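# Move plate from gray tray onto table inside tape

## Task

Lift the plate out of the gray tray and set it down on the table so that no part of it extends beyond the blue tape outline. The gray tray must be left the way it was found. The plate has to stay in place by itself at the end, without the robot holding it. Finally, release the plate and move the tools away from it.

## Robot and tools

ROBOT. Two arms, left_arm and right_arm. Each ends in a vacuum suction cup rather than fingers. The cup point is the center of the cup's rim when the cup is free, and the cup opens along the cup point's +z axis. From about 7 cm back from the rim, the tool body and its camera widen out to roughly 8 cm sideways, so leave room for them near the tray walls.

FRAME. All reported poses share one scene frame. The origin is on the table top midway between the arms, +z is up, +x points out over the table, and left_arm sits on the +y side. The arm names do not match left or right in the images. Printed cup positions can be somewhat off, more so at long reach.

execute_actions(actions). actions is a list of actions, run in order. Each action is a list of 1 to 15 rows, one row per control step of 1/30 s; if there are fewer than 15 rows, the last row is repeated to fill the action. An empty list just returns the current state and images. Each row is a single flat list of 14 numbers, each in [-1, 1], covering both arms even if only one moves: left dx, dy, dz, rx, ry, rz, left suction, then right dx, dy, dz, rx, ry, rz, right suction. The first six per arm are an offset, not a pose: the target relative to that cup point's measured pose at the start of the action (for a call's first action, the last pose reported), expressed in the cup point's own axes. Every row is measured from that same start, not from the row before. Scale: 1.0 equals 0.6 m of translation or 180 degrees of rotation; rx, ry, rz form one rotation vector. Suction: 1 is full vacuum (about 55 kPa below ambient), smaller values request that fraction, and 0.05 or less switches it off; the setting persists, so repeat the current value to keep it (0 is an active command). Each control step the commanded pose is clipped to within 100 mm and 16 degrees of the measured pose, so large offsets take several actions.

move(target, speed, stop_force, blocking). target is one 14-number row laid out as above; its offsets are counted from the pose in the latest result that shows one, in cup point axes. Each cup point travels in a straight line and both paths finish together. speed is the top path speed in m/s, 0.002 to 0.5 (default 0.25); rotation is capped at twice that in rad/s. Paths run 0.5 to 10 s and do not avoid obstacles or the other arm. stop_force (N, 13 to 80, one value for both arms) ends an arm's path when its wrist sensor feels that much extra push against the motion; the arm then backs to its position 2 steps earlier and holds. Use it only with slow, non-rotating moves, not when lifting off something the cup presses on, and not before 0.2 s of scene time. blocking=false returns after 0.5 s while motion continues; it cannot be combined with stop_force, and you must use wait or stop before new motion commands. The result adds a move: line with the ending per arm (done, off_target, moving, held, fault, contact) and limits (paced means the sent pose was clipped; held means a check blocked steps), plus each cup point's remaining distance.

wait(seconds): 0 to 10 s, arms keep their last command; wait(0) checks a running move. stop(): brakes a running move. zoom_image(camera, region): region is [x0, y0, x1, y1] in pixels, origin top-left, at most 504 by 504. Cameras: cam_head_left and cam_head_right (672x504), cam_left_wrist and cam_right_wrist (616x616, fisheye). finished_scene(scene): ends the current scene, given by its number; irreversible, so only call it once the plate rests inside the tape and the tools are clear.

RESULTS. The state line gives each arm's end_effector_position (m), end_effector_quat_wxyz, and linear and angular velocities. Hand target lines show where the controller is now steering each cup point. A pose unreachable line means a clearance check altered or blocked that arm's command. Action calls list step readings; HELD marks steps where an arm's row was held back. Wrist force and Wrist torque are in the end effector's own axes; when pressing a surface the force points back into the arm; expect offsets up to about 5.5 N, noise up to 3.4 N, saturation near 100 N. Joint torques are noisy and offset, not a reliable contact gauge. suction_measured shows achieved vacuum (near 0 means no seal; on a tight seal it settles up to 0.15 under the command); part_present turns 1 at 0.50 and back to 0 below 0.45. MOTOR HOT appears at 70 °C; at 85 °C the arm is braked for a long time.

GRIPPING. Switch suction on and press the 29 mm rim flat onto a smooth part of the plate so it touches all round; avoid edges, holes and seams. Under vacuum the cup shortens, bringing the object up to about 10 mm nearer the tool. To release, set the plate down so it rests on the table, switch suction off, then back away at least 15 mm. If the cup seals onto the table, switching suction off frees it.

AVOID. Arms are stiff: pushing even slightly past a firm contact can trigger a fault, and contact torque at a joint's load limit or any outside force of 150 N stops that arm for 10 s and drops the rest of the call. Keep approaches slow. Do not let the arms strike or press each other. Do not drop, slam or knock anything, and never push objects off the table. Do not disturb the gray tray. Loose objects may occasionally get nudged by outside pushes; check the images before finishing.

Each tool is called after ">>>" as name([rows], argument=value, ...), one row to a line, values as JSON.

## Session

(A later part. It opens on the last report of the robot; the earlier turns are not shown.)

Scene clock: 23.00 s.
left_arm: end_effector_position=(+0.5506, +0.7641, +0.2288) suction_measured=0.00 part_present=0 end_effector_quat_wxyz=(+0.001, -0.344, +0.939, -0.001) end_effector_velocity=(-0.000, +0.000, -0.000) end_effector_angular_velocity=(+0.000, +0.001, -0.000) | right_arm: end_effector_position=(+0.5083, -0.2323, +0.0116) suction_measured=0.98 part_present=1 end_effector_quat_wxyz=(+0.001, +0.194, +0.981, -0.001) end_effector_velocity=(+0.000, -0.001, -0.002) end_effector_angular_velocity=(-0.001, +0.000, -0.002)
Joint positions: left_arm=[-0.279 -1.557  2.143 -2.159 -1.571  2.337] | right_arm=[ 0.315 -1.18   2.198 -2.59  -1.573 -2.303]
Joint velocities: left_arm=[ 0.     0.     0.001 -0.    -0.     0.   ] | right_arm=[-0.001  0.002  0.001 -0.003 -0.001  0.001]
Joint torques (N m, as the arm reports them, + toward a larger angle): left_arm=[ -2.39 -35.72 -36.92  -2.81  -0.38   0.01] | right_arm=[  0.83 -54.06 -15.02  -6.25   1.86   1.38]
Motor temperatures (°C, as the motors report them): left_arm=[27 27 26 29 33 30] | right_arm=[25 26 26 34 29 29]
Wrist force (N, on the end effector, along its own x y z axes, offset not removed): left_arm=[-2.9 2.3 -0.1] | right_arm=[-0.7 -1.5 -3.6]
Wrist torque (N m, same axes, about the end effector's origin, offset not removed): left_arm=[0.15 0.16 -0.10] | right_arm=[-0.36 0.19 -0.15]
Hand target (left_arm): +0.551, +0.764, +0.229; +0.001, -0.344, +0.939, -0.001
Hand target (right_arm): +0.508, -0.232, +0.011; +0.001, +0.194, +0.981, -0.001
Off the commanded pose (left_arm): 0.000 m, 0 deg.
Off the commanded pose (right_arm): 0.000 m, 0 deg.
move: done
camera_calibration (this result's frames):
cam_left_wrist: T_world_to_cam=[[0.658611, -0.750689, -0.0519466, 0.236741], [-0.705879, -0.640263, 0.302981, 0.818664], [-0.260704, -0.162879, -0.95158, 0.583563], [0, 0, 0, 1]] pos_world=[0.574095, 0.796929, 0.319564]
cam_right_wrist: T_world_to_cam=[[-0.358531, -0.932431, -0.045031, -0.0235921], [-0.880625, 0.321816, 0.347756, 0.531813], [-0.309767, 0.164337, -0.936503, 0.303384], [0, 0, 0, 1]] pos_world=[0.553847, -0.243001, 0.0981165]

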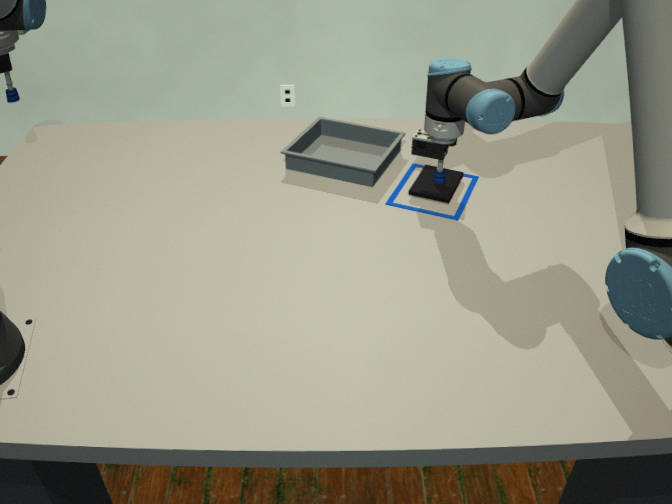

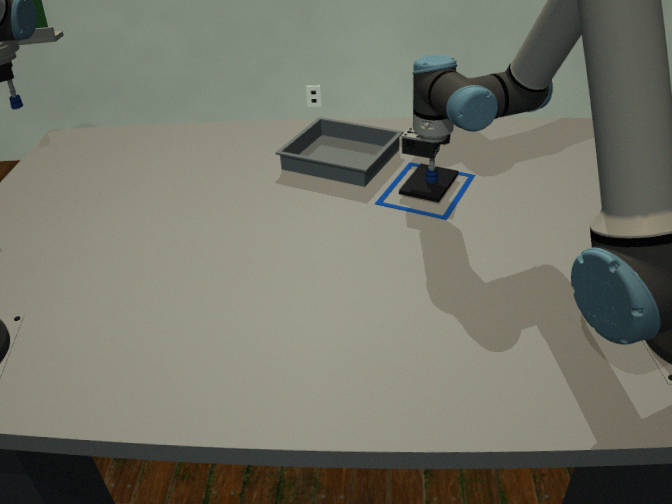

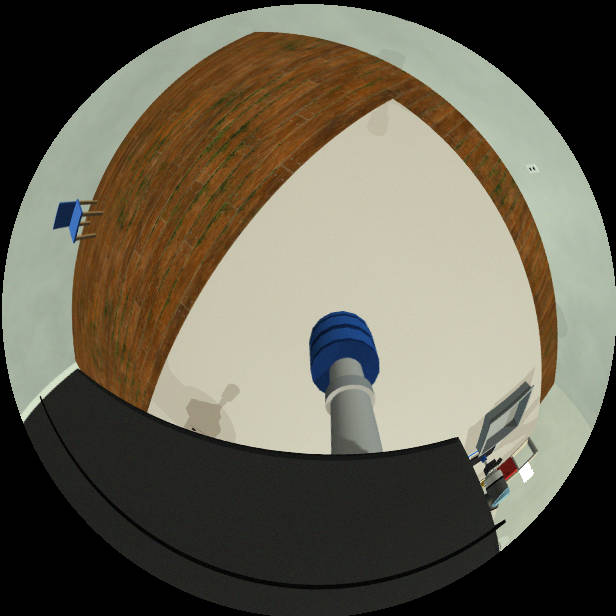

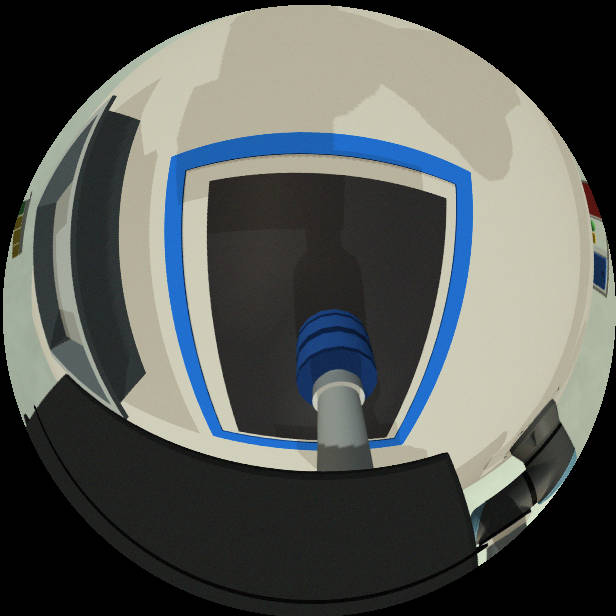

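>>> move(target=[0,0,0,0,0,0,0,0,0,0.035,0,0,0,1], speed=0.008, stop_force=13)

>>> execute_actions([
  [[0,0,0,0,0,0,0,0,0,0,0,0,0,0]],
])

>>> move(target=[0,0,0,0,0,0,0,0,0,-0.2,0,0,0,0], speed=0.15)

Scene clock: 27.87 s.
left_arm: end_effector_position=(+0.5506, +0.7641, +0.2288) suction_measured=0.00 part_present=0 end_effector_quat_wxyz=(+0.001, -0.344, +0.939, -0.001) end_effector_velocity=(-0.000, -0.000, -0.000) end_effector_angular_velocity=(+0.000, +0.000, -0.000) | right_arm: end_effector_position=(+0.5083, -0.2322, +0.0014) suction_measured=0.98 part_present=1 end_effector_quat_wxyz=(+0.001, +0.194, +0.981, -0.000) end_effector_velocity=(-0.000, +0.000, +0.001) end_effector_angular_velocity=(-0.000, +0.002, -0.000)
Joint positions: left_arm=[-0.279 -1.557  2.143 -2.159 -1.571  2.337] | right_arm=[ 0.316 -1.162  2.201 -2.61  -1.573 -2.303]
Joint velocities: left_arm=[-0. -0.  0.  0. -0.  0.] | right_arm=[-0.    -0.002 -0.001  0.006  0.001  0.   ]
Joint torques (N m, as the arm reports them, + toward a larger angle): left_arm=[ -0.63 -34.96 -36.37  -2.79  -0.38   0.01] | right_arm=[ 11.25 -55.38 -13.63   0.62  -2.08  -0.88]
Motor temperatures (°C, as the motors report them): left_arm=[27 27 26 29 33 30] | right_arm=[25 26 26 34 29 29]
Wrist force (N, on the end effector, along its own x y z axes, offset not removed): left_arm=[-3.6 -3.3 2.3] | right_arm=[3.8 -5.9 -20.0]
Wrist torque (N m, same axes, about the end effector's origin, offset not removed): left_arm=[-0.68 0.51 0.08] | right_arm=[-0.51 -0.13 -0.04]
Hand target (left_arm): +0.551, +0.764, +0.229; +0.001, -0.344, +0.939, -0.001
Hand target (right_arm): +0.508, -0.232, +0.002; +0.001, +0.194, +0.981, -0.001
Off the commanded pose (left_arm): 0.000 m, 0 deg.
Off the commanded pose (right_arm): 0.011 m, 0 deg.
move: contact (right_arm)
camera_calibration (this result's frames):
cam_left_wrist: T_world_to_cam=[[0.658611, -0.750689, -0.0519468, 0.236741], [-0.705879, -0.640263, 0.302981, 0.818663], [-0.260704, -0.162879, -0.95158, 0.583563], [0, 0, 0, 1]] pos_world=[0.574095, 0.796929, 0.319564]
cam_right_wrist: T_world_to_cam=[[-0.35847, -0.932446, -0.045205, -0.0239992], [-0.880717, 0.321732, 0.3476, 0.535392], [-0.309574, 0.164417, -0.936553, 0.293731], [0, 0, 0, 1]] pos_world=[0.553858, -0.242925, 0.0879073]

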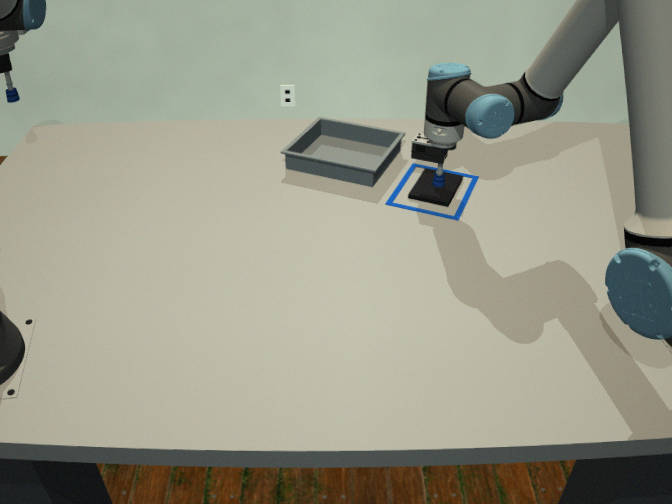

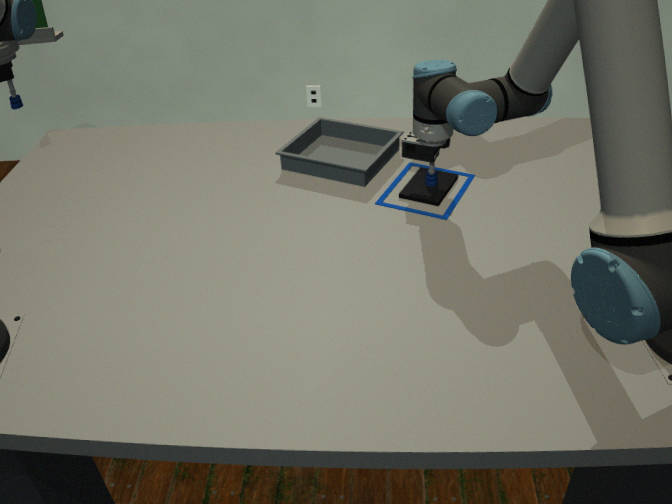

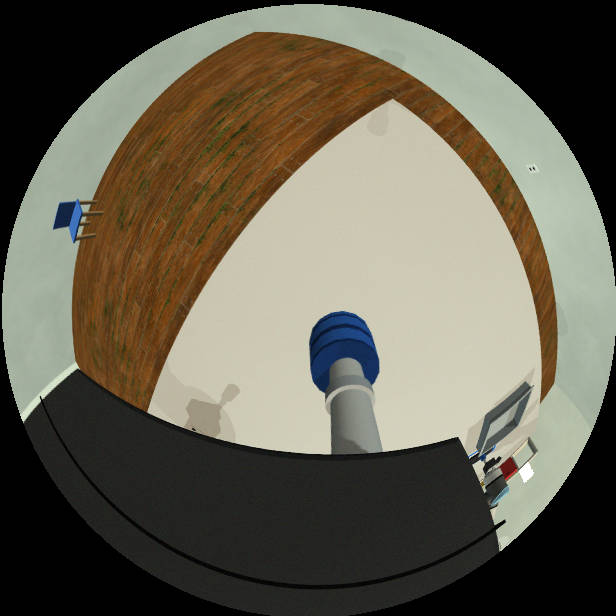

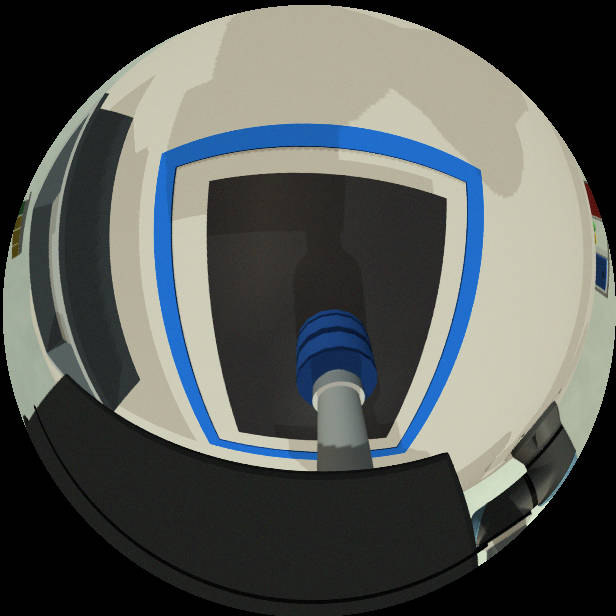

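Scene clock: 28.37 s.
left_arm: end_effector_position=(+0.5506, +0.7641, +0.2288) suction_measured=0.00 part_present=0 end_effector_quat_wxyz=(+0.001, -0.344, +0.939, -0.001) end_effector_velocity=(-0.000, -0.000, -0.000) end_effector_angular_velocity=(-0.000, +0.000, -0.001) | right_arm: end_effector_position=(+0.5083, -0.2322, +0.0014) suction_measured=0.00 part_present=0 end_effector_quat_wxyz=(+0.001, +0.194, +0.981, -0.000) end_effector_velocity=(-0.000, +0.000, -0.000) end_effector_angular_velocity=(+0.001, +0.002, -0.001)
Joint positions: left_arm=[-0.279 -1.557  2.143 -2.159 -1.571  2.337] | right_arm=[ 0.316 -1.162  2.201 -2.61  -1.573 -2.303]
Joint velocities: left_arm=[-0. -0.  0.  0. -0.  0.] | right_arm=[-0.    -0.    -0.     0.001  0.001  0.   ]
Joint torques (N m, as the arm reports them, + toward a larger angle): left_arm=[ -1.51 -35.43 -36.04  -3.3   -0.46   0.25] | right_arm=[ 11.74 -37.1  -12.62  -3.61  -1.95  -0.85]
Motor temperatures (°C, as the motors report them): left_arm=[27 27 26 29 33 30] | right_arm=[25 26 26 34 29 29]
Wrist force (N, on the end effector, along its own x y z axes, offset not removed): left_arm=[-3.0 -2.6 -2.8] | right_arm=[7.4 -3.4 -36.3]
Wrist torque (N m, same axes, about the end effector's origin, offset not removed): left_arm=[-0.62 0.39 0.12] | right_arm=[0.02 -0.51 -0.04]
Hand target (left_arm): +0.551, +0.764, +0.229; +0.001, -0.344, +0.939, -0.001
Hand target (right_arm): +0.508, -0.232, +0.001; +0.001, +0.194, +0.981, -0.000
Off the commanded pose (left_arm): 0.000 m, 0 deg.
Off the commanded pose (right_arm): 0.000 m, 0 deg.
Step readings (end_effector_position):
0: left_arm (+0.5506, +0.7641, +0.2288) | right_arm (+0.5083, -0.2322, +0.0014)
1: left_arm (+0.5506, +0.7641, +0.2288) | right_arm (+0.5083, -0.2322, +0.0014)
2: left_arm (+0.5506, +0.7641, +0.2288) | right_arm (+0.5083, -0.2322, +0.0014)
4: left_arm (+0.5506, +0.7641, +0.2288) | right_arm (+0.5083, -0.2322, +0.0014)
8: left_arm (+0.5506, +0.7641, +0.2288) | right_arm (+0.5083, -0.2322, +0.0014)
15: end_effector_position above
camera_calibration (this result's frames):
cam_left_wrist: T_world_to_cam=[[0.658611, -0.750689, -0.0519467, 0.236741], [-0.705879, -0.640263, 0.302981, 0.818664], [-0.260704, -0.162879, -0.95158, 0.583563], [0, 0, 0, 1]] pos_world=[0.574095, 0.796929, 0.319564]
cam_right_wrist: T_world_to_cam=[[-0.358473, -0.932447, -0.0451631, -0.0240109], [-0.880699, 0.321741, 0.347638, 0.535364], [-0.309623, 0.164394, -0.936541, 0.293771], [0, 0, 0, 1]] pos_world=[0.553845, -0.242931, 0.087931]

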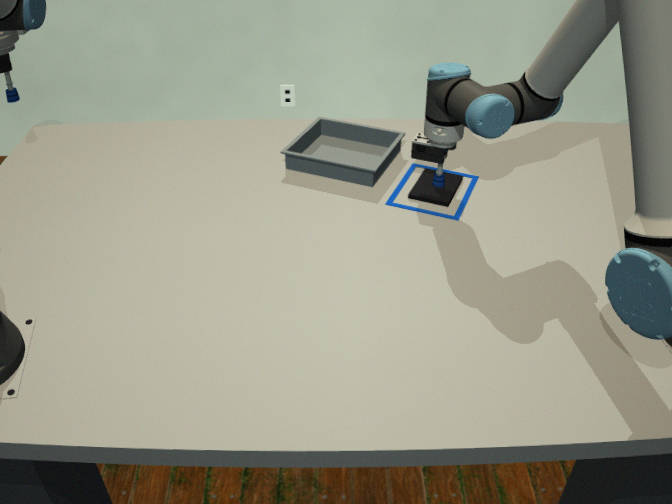

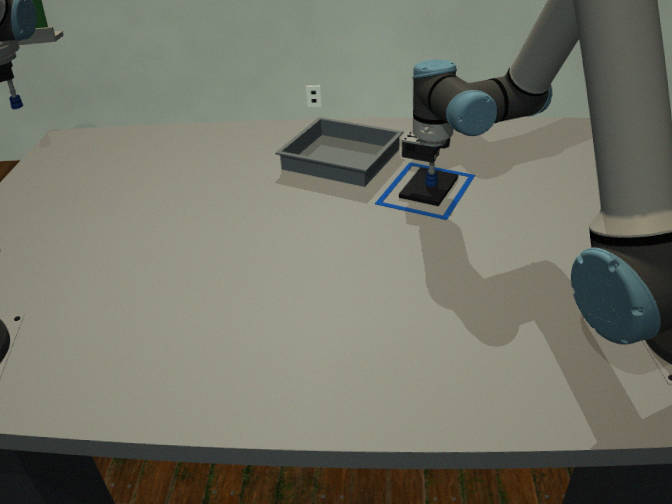

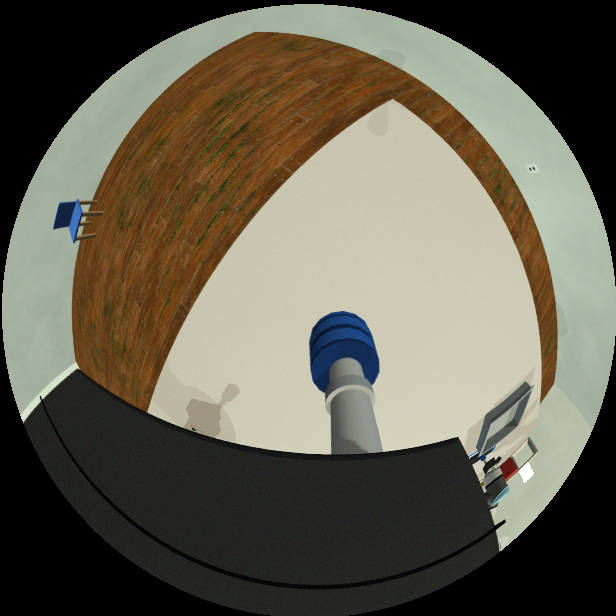

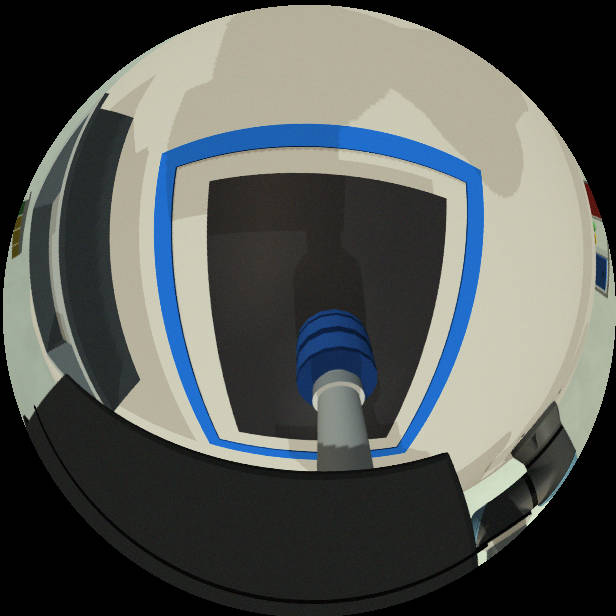

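Scene clock: 29.63 s.
left_arm: end_effector_position=(+0.5506, +0.7641, +0.2288) suction_measured=0.00 part_present=0 end_effector_quat_wxyz=(+0.001, -0.344, +0.939, -0.001) end_effector_velocity=(+0.001, -0.001, +0.001) end_effector_angular_velocity=(-0.000, -0.001, +0.000) | right_arm: end_effector_position=(+0.5080, -0.2322, +0.1213) suction_measured=0.00 part_present=0 end_effector_quat_wxyz=(+0.001, +0.194, +0.981, -0.000) end_effector_velocity=(+0.000, +0.000, +0.002) end_effector_angular_velocity=(-0.001, -0.000, +0.000)
Joint positions: left_arm=[-0.279 -1.557  2.143 -2.159 -1.571  2.337] | right_arm=[ 0.316 -1.351  2.147 -2.367 -1.573 -2.303]
Joint velocities: left_arm=[-0.001 -0.    -0.001 -0.     0.    -0.001] | right_arm=[ 0.    -0.002 -0.002  0.004 -0.001 -0.   ]
Joint torques (N m, as the arm reports them, + toward a larger angle): left_arm=[  1.26 -36.84 -35.54  -3.66  -0.51  -0.1 ] | right_arm=[ -0.01 -62.12 -37.58  -0.99  -1.33  -2.09]
Motor temperatures (°C, as the motors report them): left_arm=[27 27 26 29 33 30] | right_arm=[25 26 26 34 29 29]
Wrist force (N, on the end effector, along its own x y z axes, offset not removed): left_arm=[-1.9 0.1 0.6] | right_arm=[-0.5 -4.5 -3.1]
Wrist torque (N m, same axes, about the end effector's origin, offset not removed): left_arm=[-0.35 0.25 0.01] | right_arm=[-0.67 0.03 -0.15]
Hand target (left_arm): +0.551, +0.764, +0.229; +0.001, -0.344, +0.939, -0.001
Hand target (right_arm): +0.508, -0.232, +0.121; +0.001, +0.194, +0.981, -0.000
Off the commanded pose (left_arm): 0.000 m, 0 deg.
Off the commanded pose (right_arm): 0.000 m, 0 deg.
move: done
camera_calibration (this result's frames):
cam_left_wrist: T_world_to_cam=[[0.658611, -0.750689, -0.0519467, 0.236741], [-0.705879, -0.640263, 0.302981, 0.818663], [-0.260704, -0.162879, -0.95158, 0.583563], [0, 0, 0, 1]] pos_world=[0.574095, 0.796929, 0.319564]
cam_right_wrist: T_world_to_cam=[[-0.358364, -0.932489, -0.0451677, -0.0187927], [-0.880738, 0.321638, 0.347634, 0.493425], [-0.309637, 0.164361, -0.936542, 0.405997], [0, 0, 0, 1]] pos_world=[0.553555, -0.242958, 0.207853]

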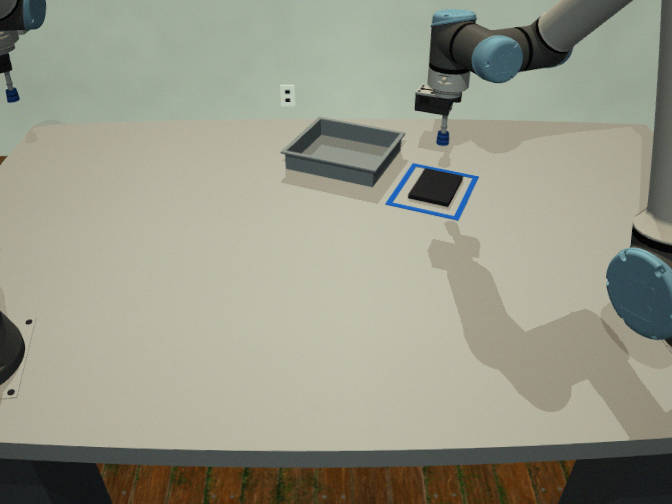

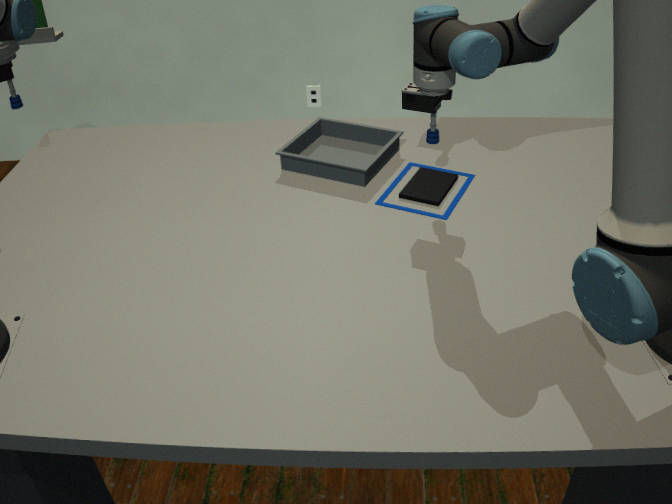

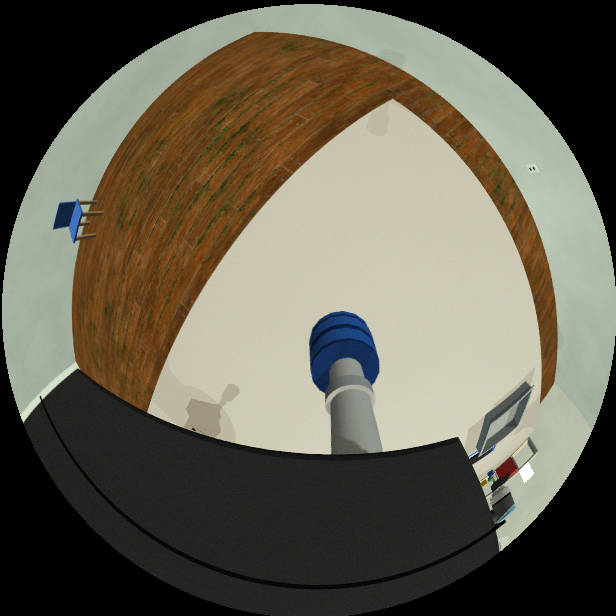

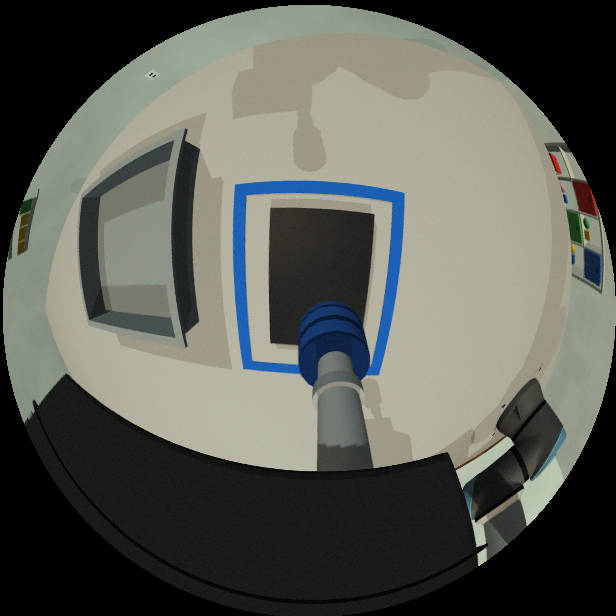

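>>> finished_scene(scene=2)

The scene is finished: the task was done.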